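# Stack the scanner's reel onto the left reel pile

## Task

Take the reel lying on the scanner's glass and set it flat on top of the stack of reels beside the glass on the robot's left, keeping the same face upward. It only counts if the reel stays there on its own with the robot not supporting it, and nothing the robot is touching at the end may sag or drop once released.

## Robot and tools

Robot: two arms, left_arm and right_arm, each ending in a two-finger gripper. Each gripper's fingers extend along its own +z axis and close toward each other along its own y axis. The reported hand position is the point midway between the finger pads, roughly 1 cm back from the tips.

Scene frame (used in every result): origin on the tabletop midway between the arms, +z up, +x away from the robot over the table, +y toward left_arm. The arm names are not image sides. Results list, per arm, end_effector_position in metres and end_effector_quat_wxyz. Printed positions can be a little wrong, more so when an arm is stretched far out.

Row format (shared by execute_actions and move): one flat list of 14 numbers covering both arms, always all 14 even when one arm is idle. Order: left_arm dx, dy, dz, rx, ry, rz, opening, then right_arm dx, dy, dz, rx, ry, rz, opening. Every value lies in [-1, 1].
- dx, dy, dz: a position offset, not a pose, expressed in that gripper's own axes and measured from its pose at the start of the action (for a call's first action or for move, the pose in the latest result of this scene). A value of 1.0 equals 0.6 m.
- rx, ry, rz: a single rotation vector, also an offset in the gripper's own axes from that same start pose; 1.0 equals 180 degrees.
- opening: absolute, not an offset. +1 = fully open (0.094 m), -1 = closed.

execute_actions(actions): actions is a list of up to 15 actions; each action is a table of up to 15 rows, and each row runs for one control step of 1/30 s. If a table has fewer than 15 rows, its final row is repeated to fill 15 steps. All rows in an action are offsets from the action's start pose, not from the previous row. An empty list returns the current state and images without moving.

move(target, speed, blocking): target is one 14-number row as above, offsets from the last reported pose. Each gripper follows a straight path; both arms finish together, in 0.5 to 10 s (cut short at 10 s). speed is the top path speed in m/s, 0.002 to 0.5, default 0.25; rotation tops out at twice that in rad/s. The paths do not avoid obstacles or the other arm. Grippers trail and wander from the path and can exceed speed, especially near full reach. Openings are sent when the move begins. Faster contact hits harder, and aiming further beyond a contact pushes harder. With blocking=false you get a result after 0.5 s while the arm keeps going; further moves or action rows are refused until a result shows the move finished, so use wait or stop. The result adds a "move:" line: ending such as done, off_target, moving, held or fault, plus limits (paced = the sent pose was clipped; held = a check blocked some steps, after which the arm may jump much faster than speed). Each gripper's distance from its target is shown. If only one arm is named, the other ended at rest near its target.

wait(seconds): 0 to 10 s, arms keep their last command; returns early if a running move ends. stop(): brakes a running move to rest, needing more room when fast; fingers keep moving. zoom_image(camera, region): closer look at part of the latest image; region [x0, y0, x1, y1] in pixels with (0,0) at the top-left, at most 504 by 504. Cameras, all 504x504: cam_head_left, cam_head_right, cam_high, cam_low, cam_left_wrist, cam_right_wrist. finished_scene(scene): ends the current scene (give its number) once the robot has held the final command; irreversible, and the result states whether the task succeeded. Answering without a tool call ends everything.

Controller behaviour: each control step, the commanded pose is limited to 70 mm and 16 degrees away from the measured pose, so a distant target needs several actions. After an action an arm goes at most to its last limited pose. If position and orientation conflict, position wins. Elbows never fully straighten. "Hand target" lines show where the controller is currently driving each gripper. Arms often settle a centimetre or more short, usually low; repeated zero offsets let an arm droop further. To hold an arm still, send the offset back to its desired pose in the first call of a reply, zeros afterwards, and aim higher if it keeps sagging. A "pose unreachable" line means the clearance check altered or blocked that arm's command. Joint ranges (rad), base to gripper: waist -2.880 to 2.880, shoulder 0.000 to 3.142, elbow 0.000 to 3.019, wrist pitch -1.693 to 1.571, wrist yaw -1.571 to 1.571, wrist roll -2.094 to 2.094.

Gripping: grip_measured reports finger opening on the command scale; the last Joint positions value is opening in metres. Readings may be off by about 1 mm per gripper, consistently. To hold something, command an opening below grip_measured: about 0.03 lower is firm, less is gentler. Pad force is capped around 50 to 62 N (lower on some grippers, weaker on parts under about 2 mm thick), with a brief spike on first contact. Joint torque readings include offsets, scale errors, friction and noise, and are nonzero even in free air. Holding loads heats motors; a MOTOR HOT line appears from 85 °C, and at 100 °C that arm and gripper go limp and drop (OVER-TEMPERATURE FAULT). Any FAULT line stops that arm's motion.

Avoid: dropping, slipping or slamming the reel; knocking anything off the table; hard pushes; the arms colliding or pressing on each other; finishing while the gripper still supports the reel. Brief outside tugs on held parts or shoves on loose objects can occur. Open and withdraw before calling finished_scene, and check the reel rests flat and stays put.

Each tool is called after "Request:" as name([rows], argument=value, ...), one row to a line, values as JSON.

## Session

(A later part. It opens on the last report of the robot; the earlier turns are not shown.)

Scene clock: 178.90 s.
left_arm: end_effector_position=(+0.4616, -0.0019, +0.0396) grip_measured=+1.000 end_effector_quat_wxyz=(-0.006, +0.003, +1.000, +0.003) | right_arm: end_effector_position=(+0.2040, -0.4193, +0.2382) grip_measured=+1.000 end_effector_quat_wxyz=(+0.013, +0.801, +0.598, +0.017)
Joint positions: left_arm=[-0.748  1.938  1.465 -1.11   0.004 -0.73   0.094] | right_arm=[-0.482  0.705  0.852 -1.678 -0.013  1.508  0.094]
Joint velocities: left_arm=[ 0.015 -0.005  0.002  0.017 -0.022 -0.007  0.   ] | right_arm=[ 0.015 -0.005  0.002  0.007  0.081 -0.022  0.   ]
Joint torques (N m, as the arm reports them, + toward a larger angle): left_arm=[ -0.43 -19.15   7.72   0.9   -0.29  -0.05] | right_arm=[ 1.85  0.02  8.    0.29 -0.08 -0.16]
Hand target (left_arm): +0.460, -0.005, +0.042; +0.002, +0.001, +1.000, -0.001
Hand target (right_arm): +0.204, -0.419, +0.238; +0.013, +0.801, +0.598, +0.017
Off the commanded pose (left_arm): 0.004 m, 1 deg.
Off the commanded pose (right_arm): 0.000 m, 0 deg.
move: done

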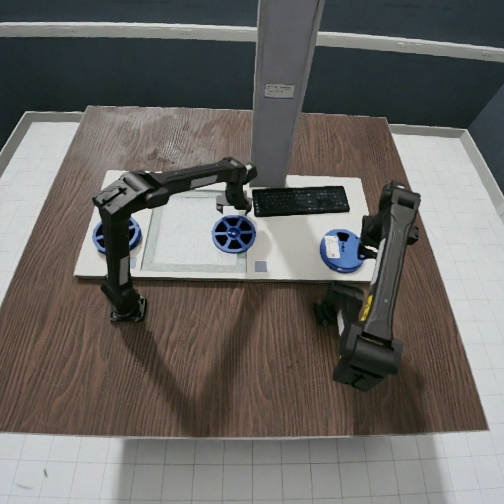

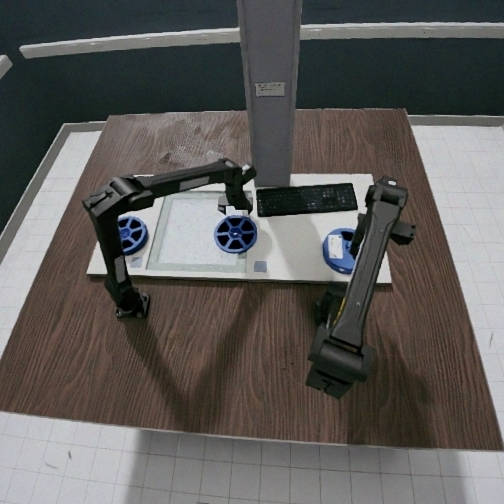

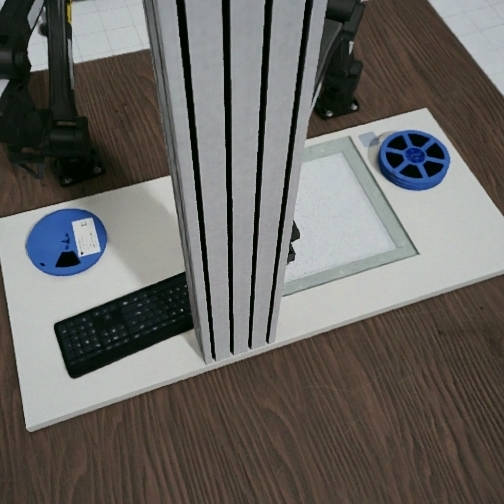

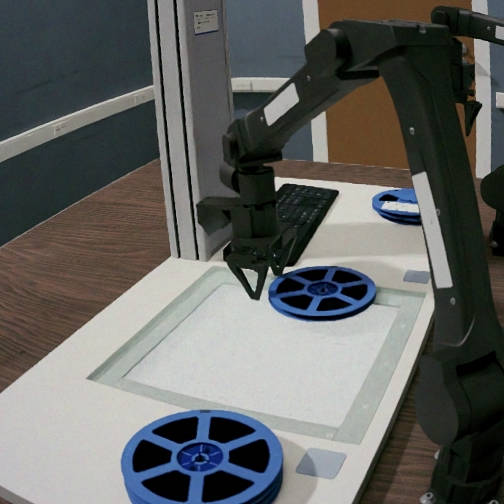

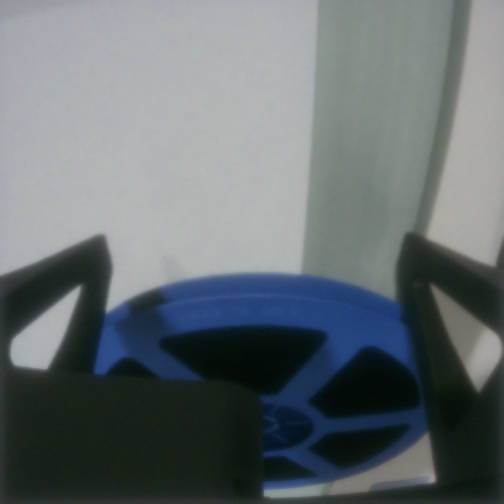

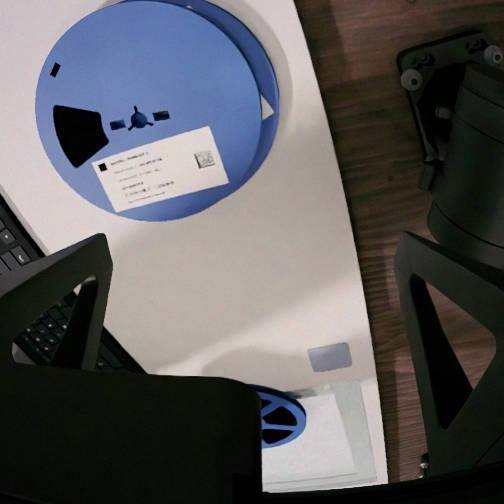

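Push toward the front edge, first 13 cm.

Request:
move(target=[0.22,0,-0.002,0,0,0,1, 0,0,0,0,0,0,1], speed=0.06)

Scene clock: 183.20 s.
left_arm: end_effector_position=(+0.3312, +0.0003, +0.0401) grip_measured=+1.000 end_effector_quat_wxyz=(-0.011, +0.008, +1.000, +0.011) | right_arm: end_effector_position=(+0.2040, -0.4193, +0.2382) grip_measured=+1.000 end_effector_quat_wxyz=(+0.013, +0.801, +0.598, +0.017)
Joint positions: left_arm=[-0.933  1.744  1.174 -1.031  0.004 -0.905  0.094] | right_arm=[-0.482  0.705  0.852 -1.678 -0.013  1.508  0.094]
Joint velocities: left_arm=[ 0.005  0.015 -0.017 -0.002 -0.022  0.022  0.   ] | right_arm=[ 0.005  0.005 -0.007  0.002 -0.007 -0.022  0.   ]
Joint torques (N m, as the arm reports them, + toward a larger angle): left_arm=[  0.02 -16.19   7.51   0.59   0.03  -0.1 ] | right_arm=[ 1.79 -0.13  8.    0.31 -0.08 -0.16]
Hand target (left_arm): +0.329, -0.002, +0.045; -0.006, +0.003, +1.000, +0.002
Hand target (right_arm): +0.204, -0.419, +0.238; +0.013, +0.801, +0.598, +0.017
Off the commanded pose (left_arm): 0.003 m, 1 deg.
Off the commanded pose (right_arm): 0.000 m, 0 deg.
move: done

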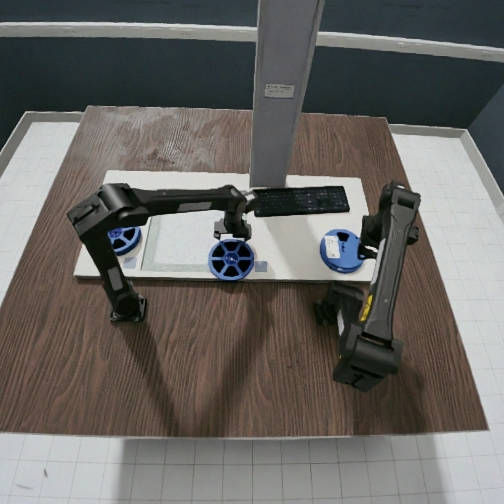

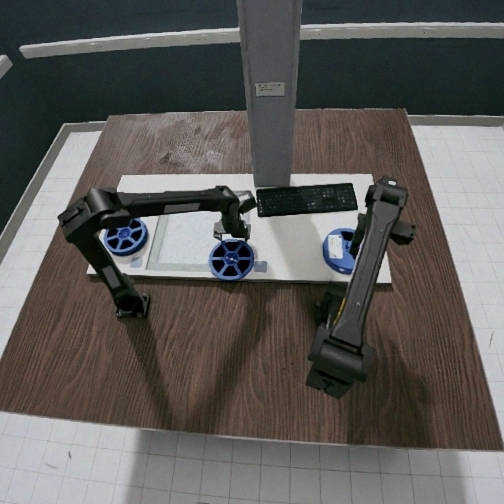

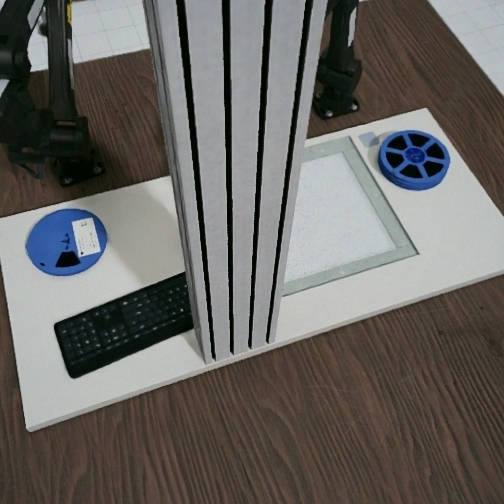

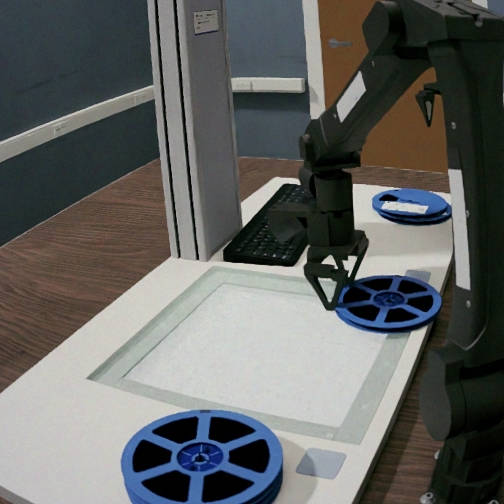

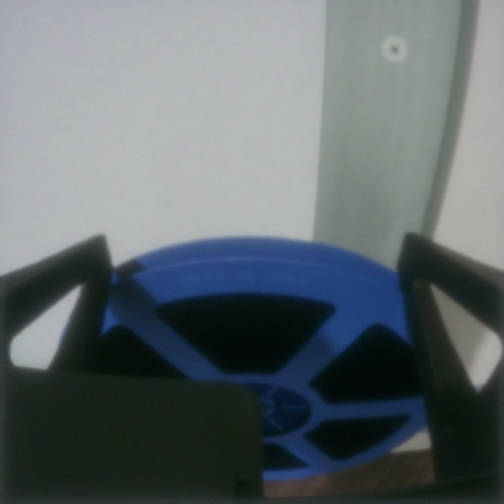

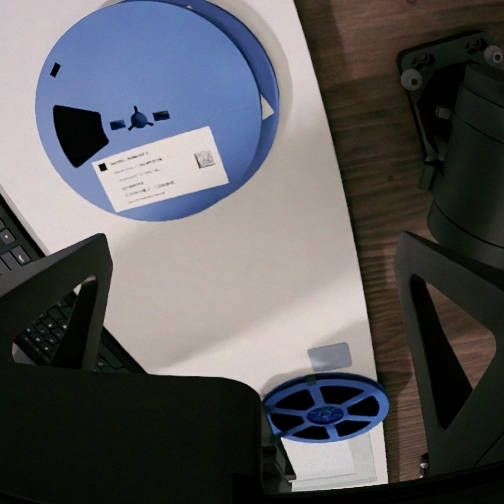

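Request:
move(target=[0.06,0,-0.002,0,0,0,1, 0,0,0,0,0,0,1], speed=0.05)

Request:
zoom_image(camera="cam_head_left", region=[60, 180, 300, 340])

Scene clock: 186.27 s.
left_arm: end_effector_position=(+0.2985, +0.0019, +0.0403) grip_measured=+1.000 end_effector_quat_wxyz=(-0.014, +0.012, +1.000, +0.016) | right_arm: end_effector_position=(+0.2040, -0.4193, +0.2382) grip_measured=+1.000 end_effector_quat_wxyz=(+0.013, +0.801, +0.598, +0.017)
Joint positions: left_arm=[-0.989  1.705  1.121 -1.028  0.004 -0.953  0.094] | right_arm=[-0.482  0.705  0.852 -1.678 -0.013  1.508  0.094]
Joint velocities: left_arm=[-0.005 -0.005  0.002 -0.002  0.051  0.007  0.   ] | right_arm=[-0.005 -0.005  0.002 -0.012 -0.037  0.007  0.   ]
Joint torques (N m, as the arm reports them, + toward a larger angle): left_arm=[ -0.32 -15.37   7.16   0.53   0.    -0.1 ] | right_arm=[ 1.8  -0.08  7.99  0.32 -0.08 -0.16]
Hand target (left_arm): +0.295, +0.001, +0.043; -0.011, +0.008, +1.000, +0.010
Hand target (right_arm): +0.204, -0.419, +0.238; +0.013, +0.801, +0.598, +0.017
Off the commanded pose (left_arm): 0.004 m, 1 deg.
Off the commanded pose (right_arm): 0.000 m, 0 deg.
move: done

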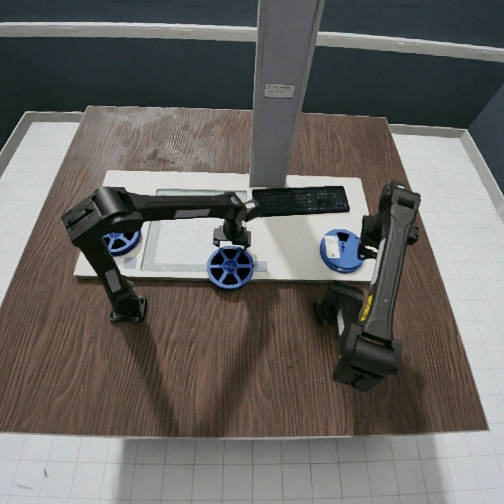

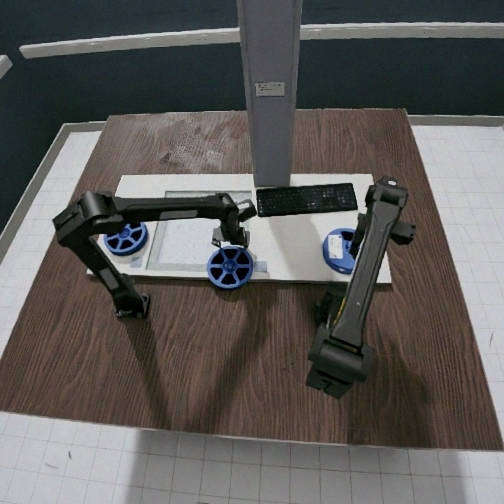

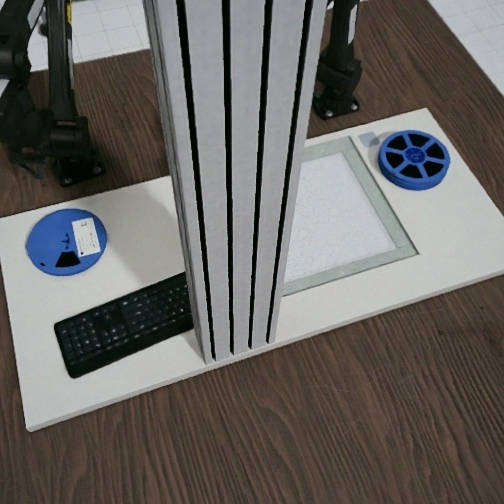

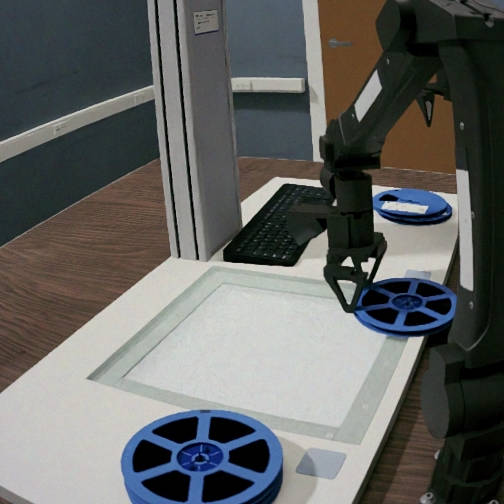

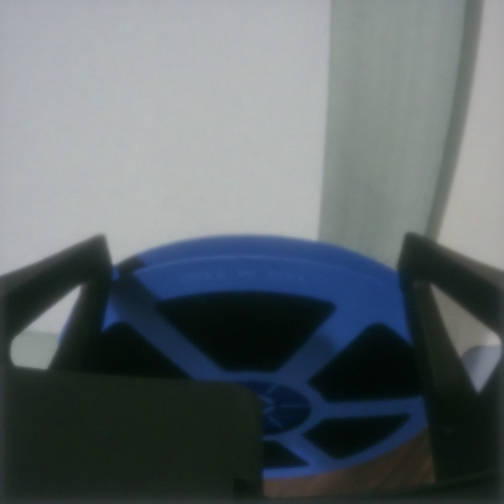

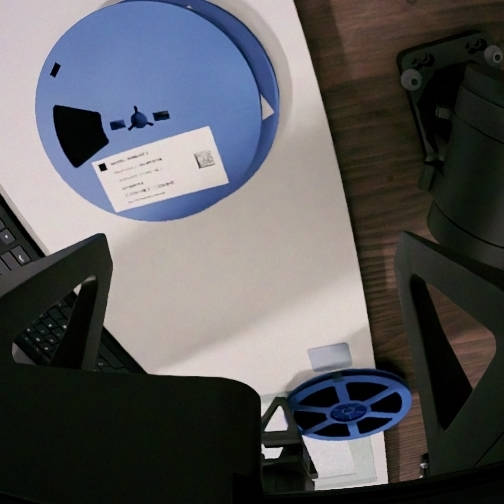

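Region (60, 180, 300, 340) of cam_head_left's 504x504 image, scaled by 2.100, with more detail than that image has.

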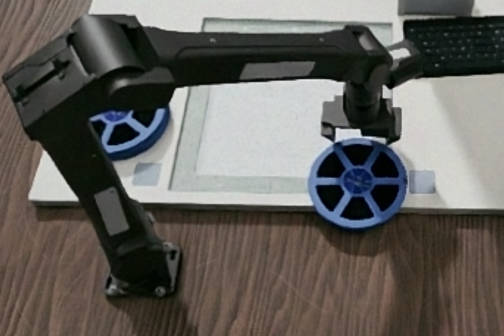

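Request:
move(target=[-0.02,0,-0.2,0,0,0,1, 0,0,0,0,0,0,1], speed=0.25)

Scene clock: 206.30 s.
left_arm: end_effector_position=(+0.3061, +0.0049, +0.1478) grip_measured=+1.000 end_effector_quat_wxyz=(-0.021, +0.009, +0.999, +0.025) | right_arm: end_effector_position=(+0.2040, -0.4193, +0.2382) grip_measured=+1.000 end_effector_quat_wxyz=(+0.013, +0.801, +0.598, +0.017)
Joint positions: left_arm=[-0.971  1.601  1.299 -1.334  0.004 -0.942  0.094] | right_arm=[-0.482  0.705  0.852 -1.678 -0.013  1.508  0.094]
Joint velocities: left_arm=[-0.005 -0.005  0.007 -0.012  0.007  0.007  0.   ] | right_arm=[-0.005 -0.015  0.012 -0.002  0.037 -0.11   0.   ]
Joint torques (N m, as the arm reports them, + toward a larger angle): left_arm=[  0.73 -13.39  12.68  -0.36  -0.2    0.15] | right_arm=[ 1.78  0.    8.    0.29 -0.08 -0.17]
Hand target (left_arm): +0.315, -0.003, +0.160; -0.013, +0.012, +1.000, +0.016
Hand target (right_arm): +0.204, -0.419, +0.238; +0.013, +0.801, +0.598, +0.017
Off the commanded pose (left_arm): 0.016 m, 1 deg.
Off the commanded pose (right_arm): 0.000 m, 0 deg.
move: off_target (left_arm)

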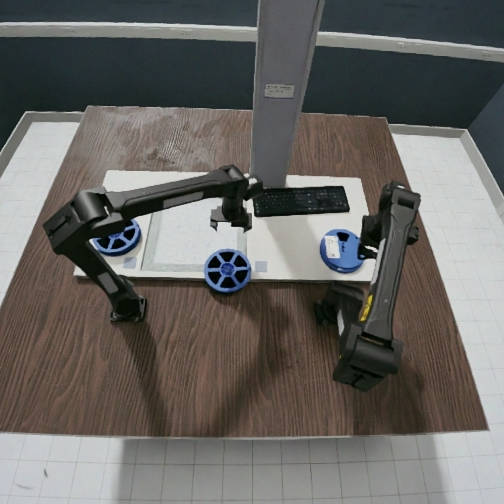

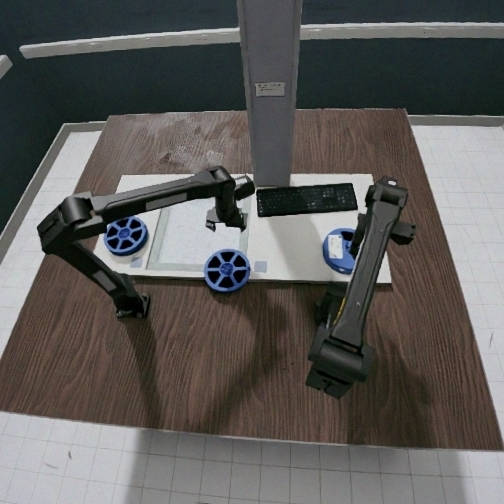

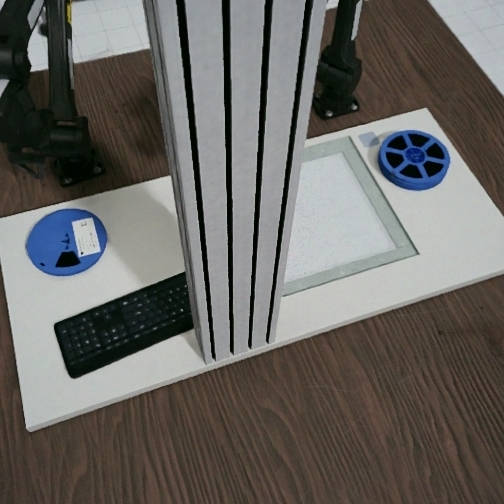

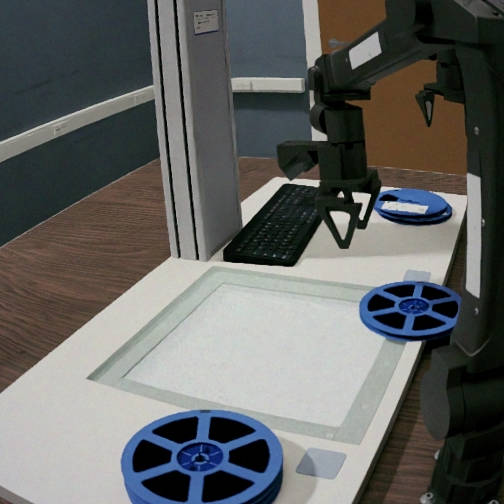

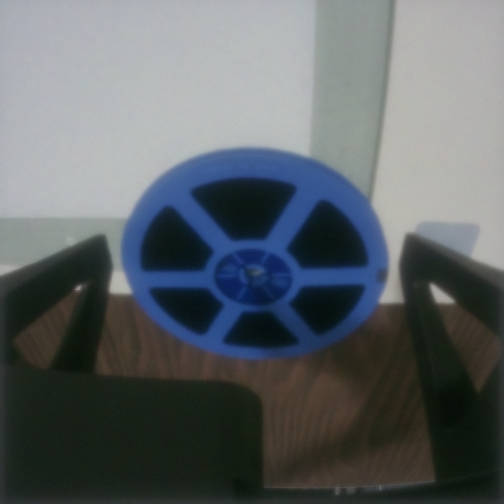

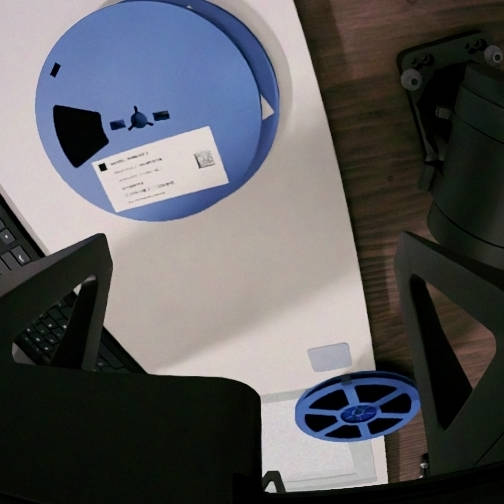

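Request:
move(target=[0.395,0.058,0.12,-0.213,-0.277,0.532,0.064, 0,0,0,0,0,0,1], speed=0.35)

Scene clock: 215.30 s.
left_arm: end_effector_position=(+0.0607, +0.0465, +0.0908) grip_measured=+0.066 end_effector_quat_wxyz=(+0.336, +0.721, +0.540, +0.276) | right_arm: end_effector_position=(+0.2040, -0.4193, +0.2382) grip_measured=+1.000 end_effector_quat_wxyz=(+0.013, +0.801, +0.598, +0.017)
Joint positions: left_arm=[-1.963  1.435  0.74  -1.051 -0.887 -0.18   0.05 ] | right_arm=[-0.482  0.705  0.852 -1.678 -0.013  1.508  0.094]
Joint velocities: left_arm=[-0.024 -0.005 -0.012  0.007 -0.022  0.007 -0.002] | right_arm=[ 0.005 -0.005 -0.007  0.002  0.007  0.007  0.   ]
Joint torques (N m, as the arm reports them, + toward a larger angle): left_arm=[  0.12 -10.52   6.83   0.41  -0.8    0.07] | right_arm=[ 1.77 -0.03  8.01  0.3  -0.08 -0.17]
Hand target (left_arm): +0.061, +0.046, +0.092; +0.339, +0.723, +0.537, +0.273
Hand target (right_arm): +0.204, -0.419, +0.238; +0.013, +0.801, +0.598, +0.017
Off the commanded pose (left_arm): 0.007 m, 1 deg.
Off the commanded pose (right_arm): 0.000 m, 0 deg.
move: done

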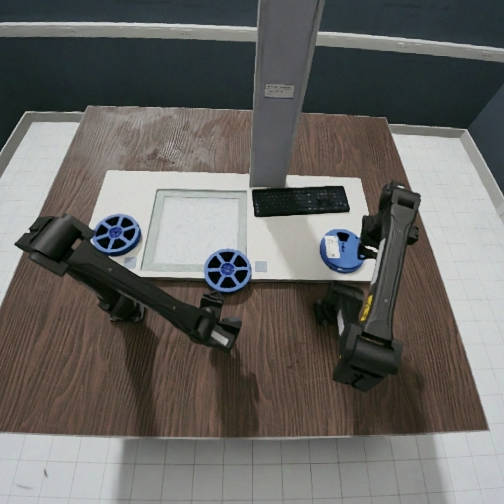

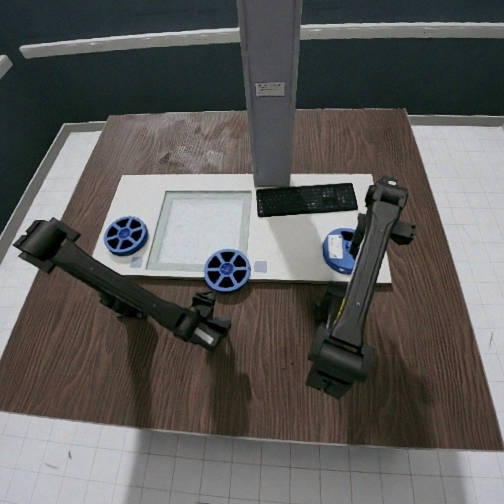

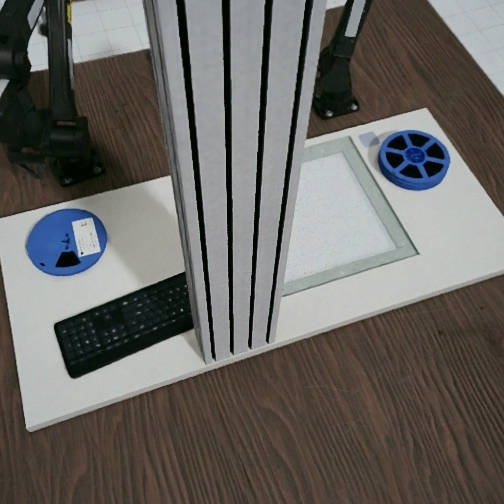

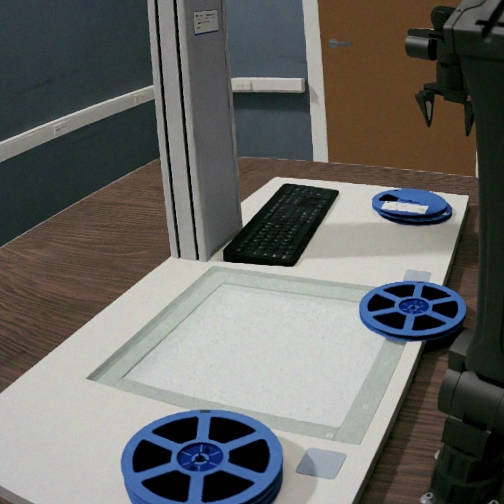

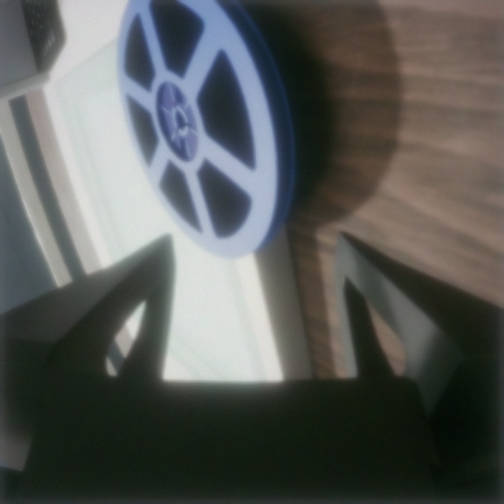

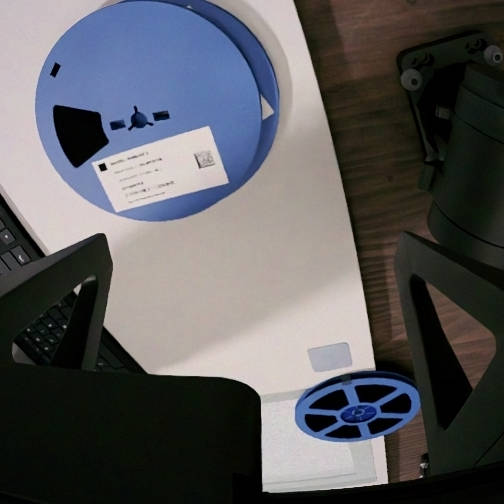

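Request:
move(target=[0,0,0.095,-0.01,0,0,0.064, 0,0,0,0,0,0,1], speed=0.08)

Scene clock: 219.80 s.
left_arm: end_effector_position=(+0.1027, +0.0361, +0.0572) grip_measured=+0.066 end_effector_quat_wxyz=(+0.348, +0.713, +0.539, +0.283) | right_arm: end_effector_position=(+0.2040, -0.4193, +0.2382) grip_measured=+1.000 end_effector_quat_wxyz=(+0.013, +0.801, +0.598, +0.017)
Joint positions: left_arm=[-1.837  1.483  0.662 -0.768 -0.929  0.012  0.05 ] | right_arm=[-0.482  0.705  0.852 -1.678 -0.013  1.508  0.094]
Joint velocities: left_arm=[ 0.005 -0.005 -0.002 -0.002 -0.066  0.007 -0.001] | right_arm=[ 0.005 -0.015  0.007 -0.032  0.066 -0.037  0.   ]
Joint torques (N m, as the arm reports them, + toward a larger angle): left_arm=[ 0.65 -9.34  6.3   0.75 -0.82  0.08] | right_arm=[ 1.75 -0.01  8.    0.3  -0.08 -0.17]
Hand target (left_arm): +0.105, +0.037, +0.055; +0.347, +0.715, +0.536, +0.285
Hand target (right_arm): +0.204, -0.419, +0.238; +0.013, +0.801, +0.598, +0.017
Off the commanded pose (left_arm): 0.002 m, 1 deg.
Off the commanded pose (right_arm): 0.000 m, 0 deg.
move: done

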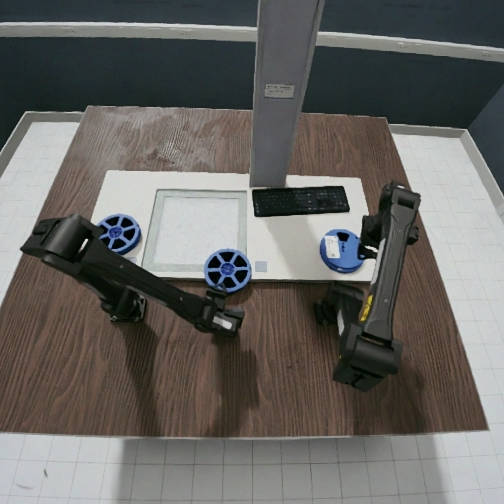

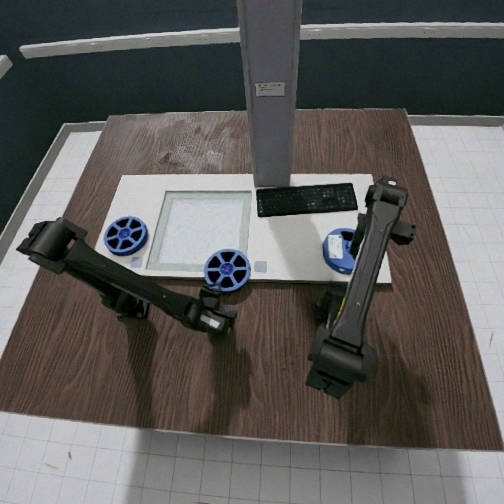

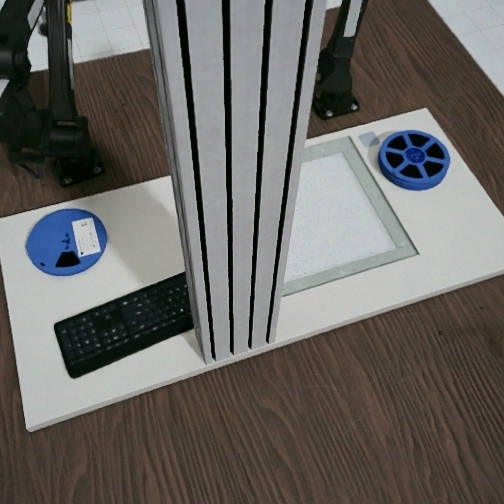

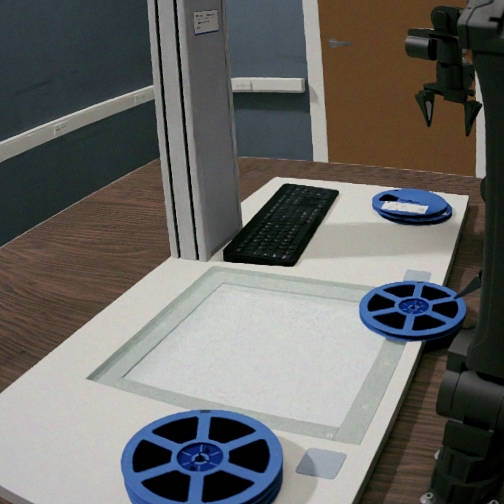

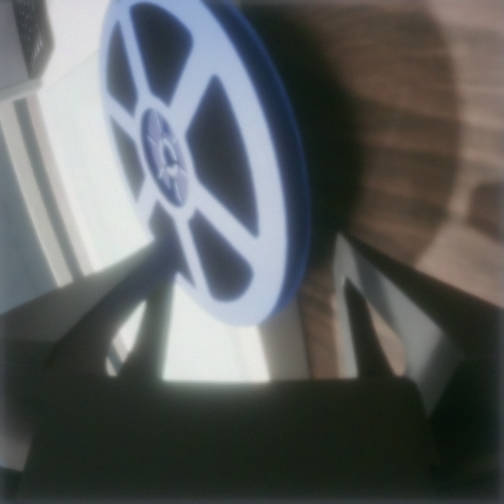

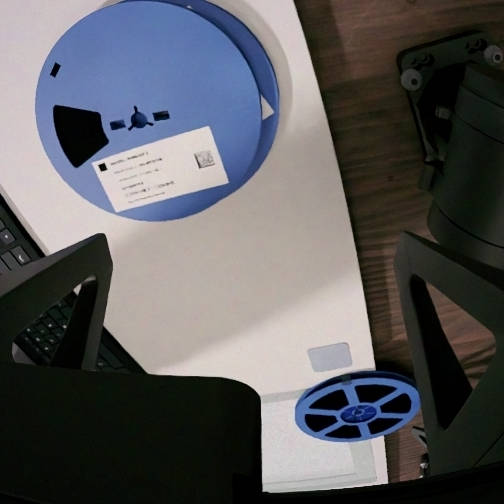

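Request:
move(target=[0,0.004,0.062,0,0,0,0.064, 0,0,0,0,0,0,1], speed=0.04)

Scene clock: 223.67 s.
left_arm: end_effector_position=(+0.1318, +0.0278, +0.0404) grip_measured=+0.066 end_effector_quat_wxyz=(+0.351, +0.710, +0.542, +0.282) | right_arm: end_effector_position=(+0.2040, -0.4193, +0.2382) grip_measured=+1.000 end_effector_quat_wxyz=(+0.013, +0.801, +0.598, +0.017)
Joint positions: left_arm=[-1.743  1.514  0.626 -0.575 -0.928  0.16   0.05 ] | right_arm=[-0.482  0.705  0.852 -1.678 -0.013  1.508  0.094]
Joint velocities: left_arm=[-0.015  0.005 -0.007  0.002 -0.022  0.066 -0.   ] | right_arm=[-0.005 -0.005 -0.007  0.002  0.066  0.007  0.   ]
Joint torques (N m, as the arm reports them, + toward a larger angle): left_arm=[ 0.58 -9.    5.86  0.93 -0.52  0.08] | right_arm=[ 1.69  0.    7.97  0.3  -0.08 -0.16]
Hand target (left_arm): +0.133, +0.029, +0.037; +0.348, +0.713, +0.539, +0.283
Hand target (right_arm): +0.204, -0.419, +0.238; +0.013, +0.801, +0.598, +0.017
Off the commanded pose (left_arm): 0.004 m, 1 deg.
Off the commanded pose (right_arm): 0.000 m, 0 deg.
move: done

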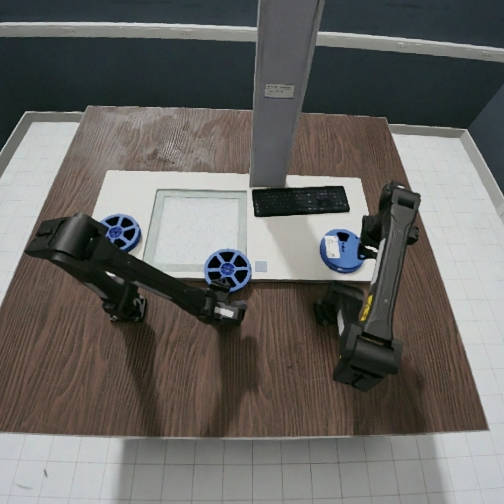

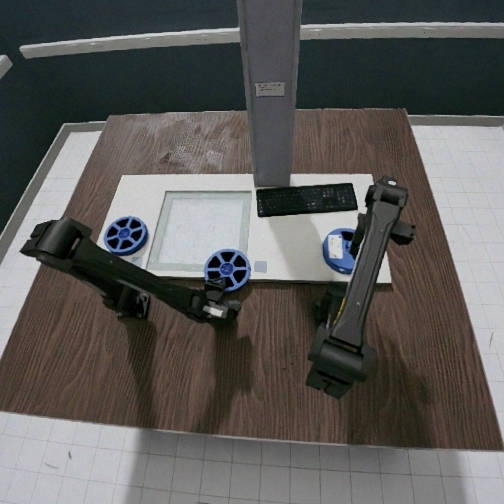

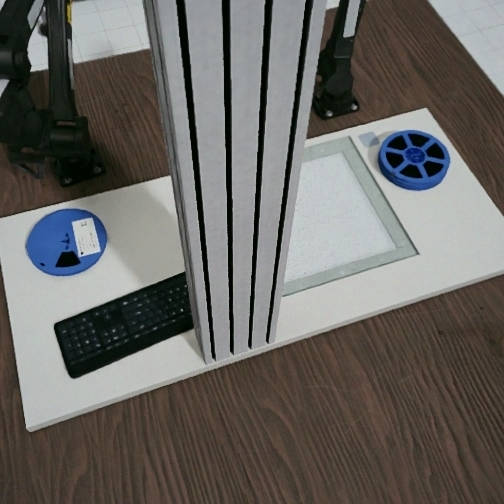

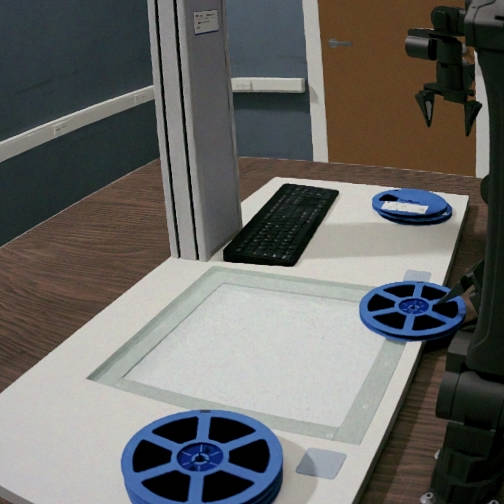

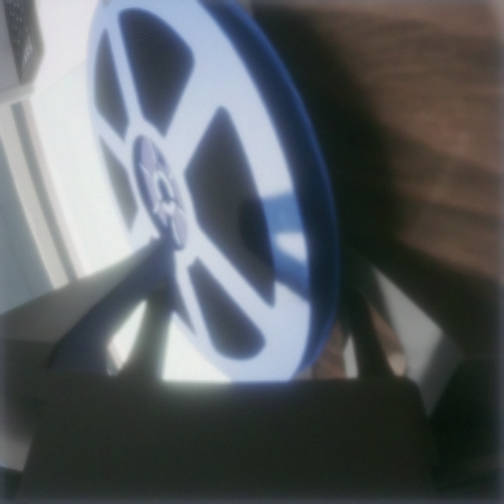

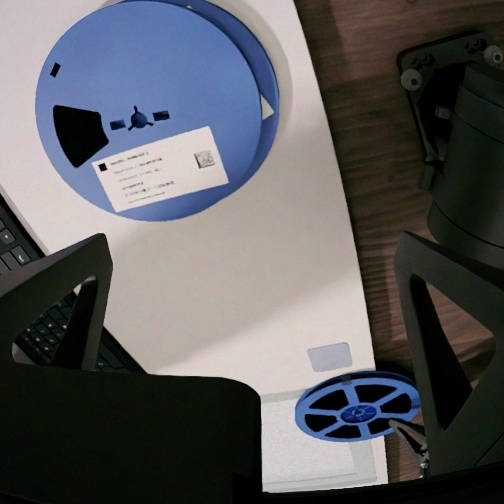

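Request:
move(target=[0,-0.006,0.008,-0.045,0,0,-0.35, 0,0,0,0,0,0,1], speed=0.05)

Request:
zoom_image(camera="cam_right_wrist", region=[260, 340, 460, 504])

Scene clock: 237.57 s.
left_arm: end_effector_position=(+0.1352, +0.0275, +0.0367) grip_measured=-0.348 end_effector_quat_wxyz=(+0.394, +0.686, +0.519, +0.323) | right_arm: end_effector_position=(+0.2040, -0.4193, +0.2382) grip_measured=+1.000 end_effector_quat_wxyz=(+0.013, +0.801, +0.598, +0.017)
Joint positions: left_arm=[-1.772  1.584  0.613 -0.514 -1.067  0.136  0.031] | right_arm=[-0.482  0.705  0.852 -1.678 -0.013  1.508  0.094]
Joint velocities: left_arm=[ 0.015  0.015  0.002 -0.002 -0.007 -0.022 -0.   ] | right_arm=[-0.005 -0.015 -0.002 -0.002 -0.066 -0.037  0.   ]
Joint torques (N m, as the arm reports them, + toward a larger angle): left_arm=[-0.67 -9.33  5.3   0.91 -0.84 -0.09] | right_arm=[ 1.74 -0.02  8.    0.29 -0.08 -0.17]
Hand target (left_arm): +0.133, +0.028, +0.034; +0.400, +0.683, +0.521, +0.319
Hand target (right_arm): +0.204, -0.419, +0.238; +0.013, +0.801, +0.598, +0.017
Off the commanded pose (left_arm): 0.003 m, 1 deg.
Off the commanded pose (right_arm): 0.000 m, 0 deg.
move: done

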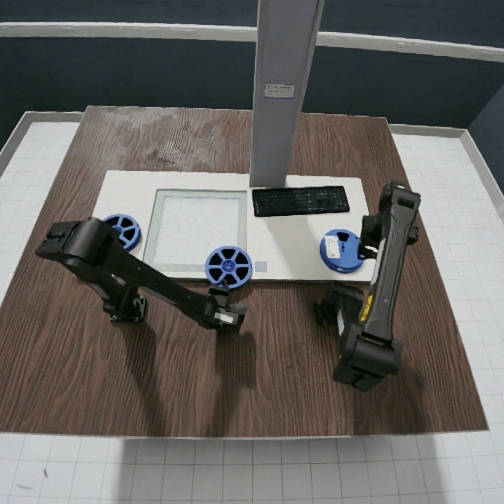

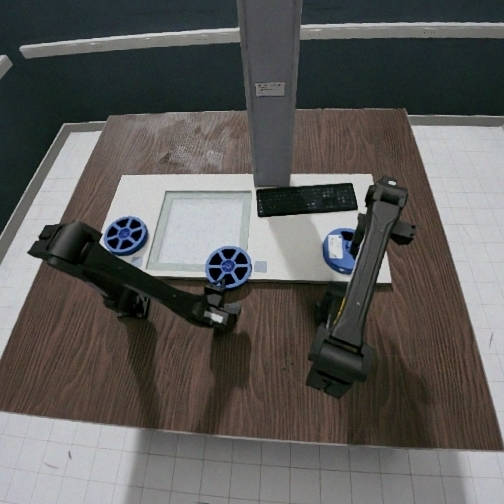

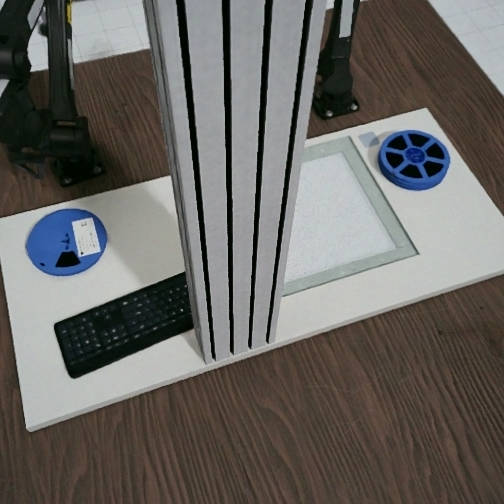

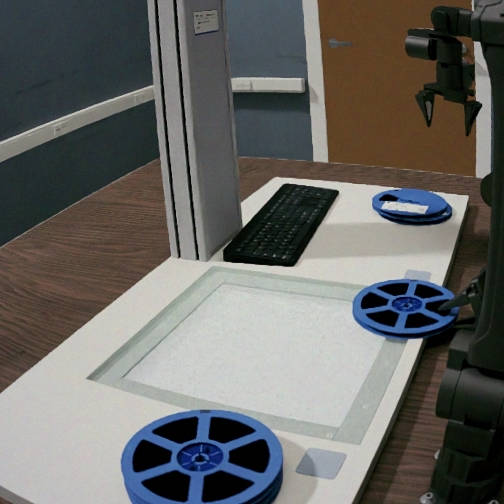

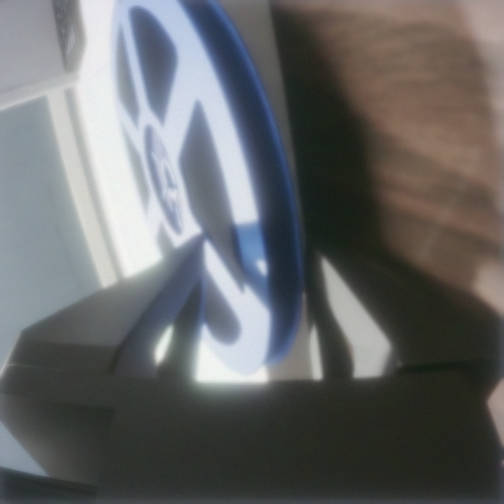

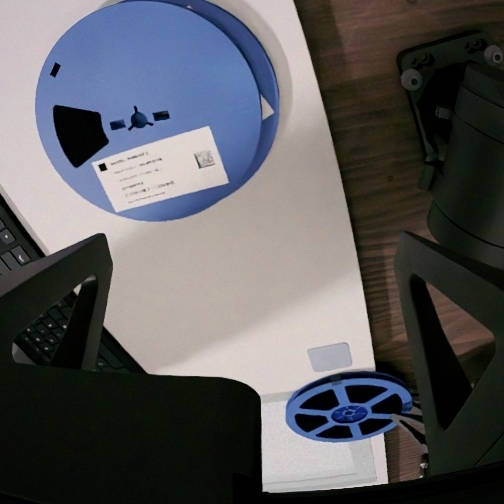

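Region (260, 340, 460, 504) of cam_right_wrist's 504x504 image, scaled by 2.520, with more detail than that image has; it fills the top 413 rows of this view, and the rest is white.

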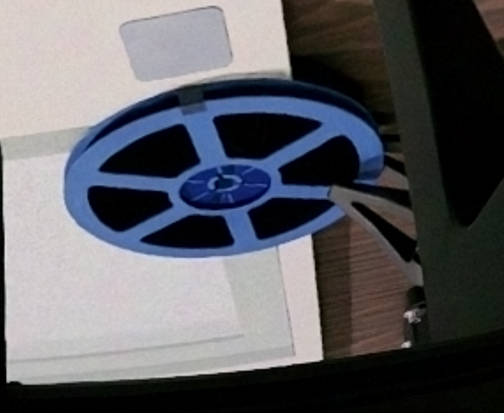

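Request:
move(target=[0,-0.003,0.027,0,0,0,-0.35, 0,0,0,0,0,0,1], speed=0.03)

Request:
zoom_image(camera="cam_low", region=[340, 240, 504, 360])

Scene clock: 245.00 s.
left_arm: end_effector_position=(+0.1463, +0.0230, +0.0306) grip_measured=-0.348 end_effector_quat_wxyz=(+0.398, +0.683, +0.522, +0.321) | right_arm: end_effector_position=(+0.2040, -0.4193, +0.2382) grip_measured=+1.000 end_effector_quat_wxyz=(+0.013, +0.801, +0.598, +0.017)
Joint positions: left_arm=[-1.736  1.6    0.601 -0.416 -1.066  0.204  0.031] | right_arm=[-0.482  0.705  0.852 -1.678 -0.013  1.508  0.094]
Joint velocities: left_arm=[ 0.005 -0.005 -0.002  0.007  0.022 -0.037  0.   ] | right_arm=[ 0.015 -0.005 -0.017 -0.017 -0.007 -0.022  0.   ]
Joint torques (N m, as the arm reports them, + toward a larger angle): left_arm=[ 0.88 -9.63  5.11  0.93 -0.57  0.08] | right_arm=[ 1.75  0.01  8.01  0.31 -0.08 -0.17]
Hand target (left_arm): +0.148, +0.025, +0.027; +0.394, +0.686, +0.520, +0.323
Hand target (right_arm): +0.204, -0.419, +0.238; +0.013, +0.801, +0.598, +0.017
Off the commanded pose (left_arm): 0.004 m, 1 deg.
Off the commanded pose (right_arm): 0.000 m, 0 deg.
move: done

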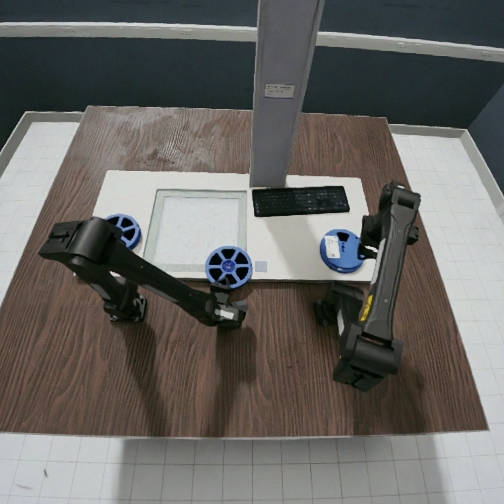

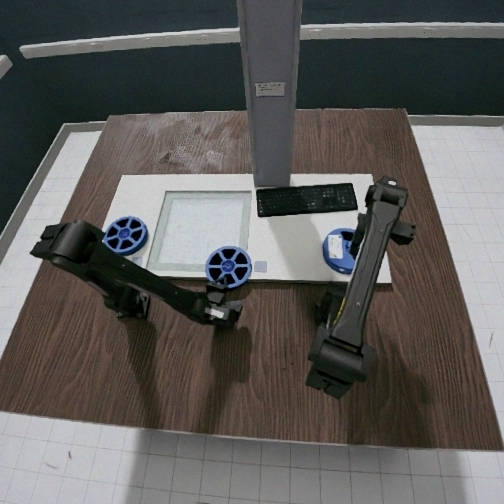

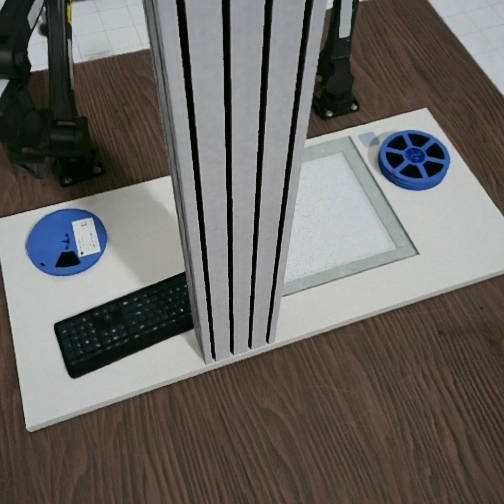

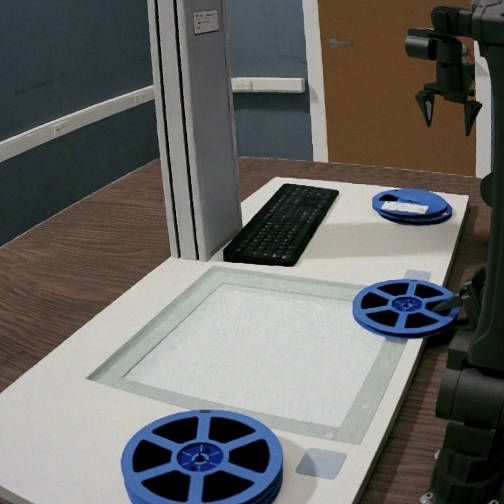

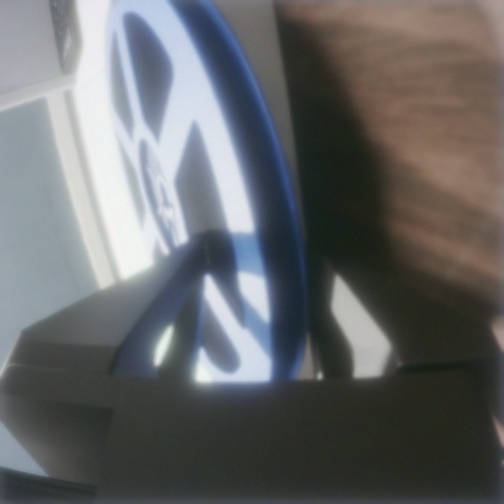

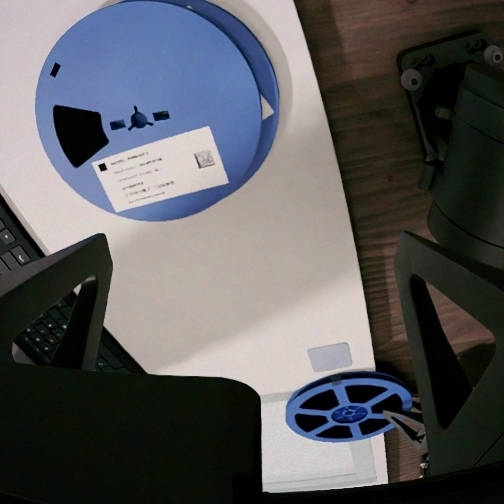

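Region (340, 240, 504, 360) of cam_low's 504x504 image, scaled by 3.073, with more detail than that image has; it fills the top 369 rows of this view, and the rest is white.

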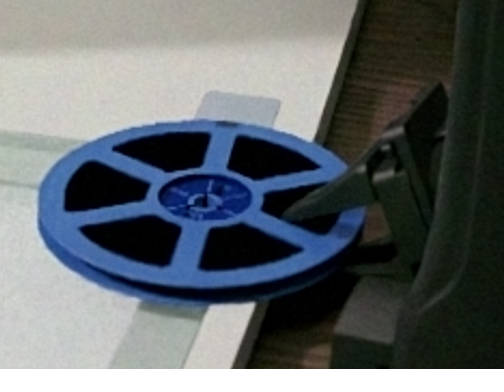

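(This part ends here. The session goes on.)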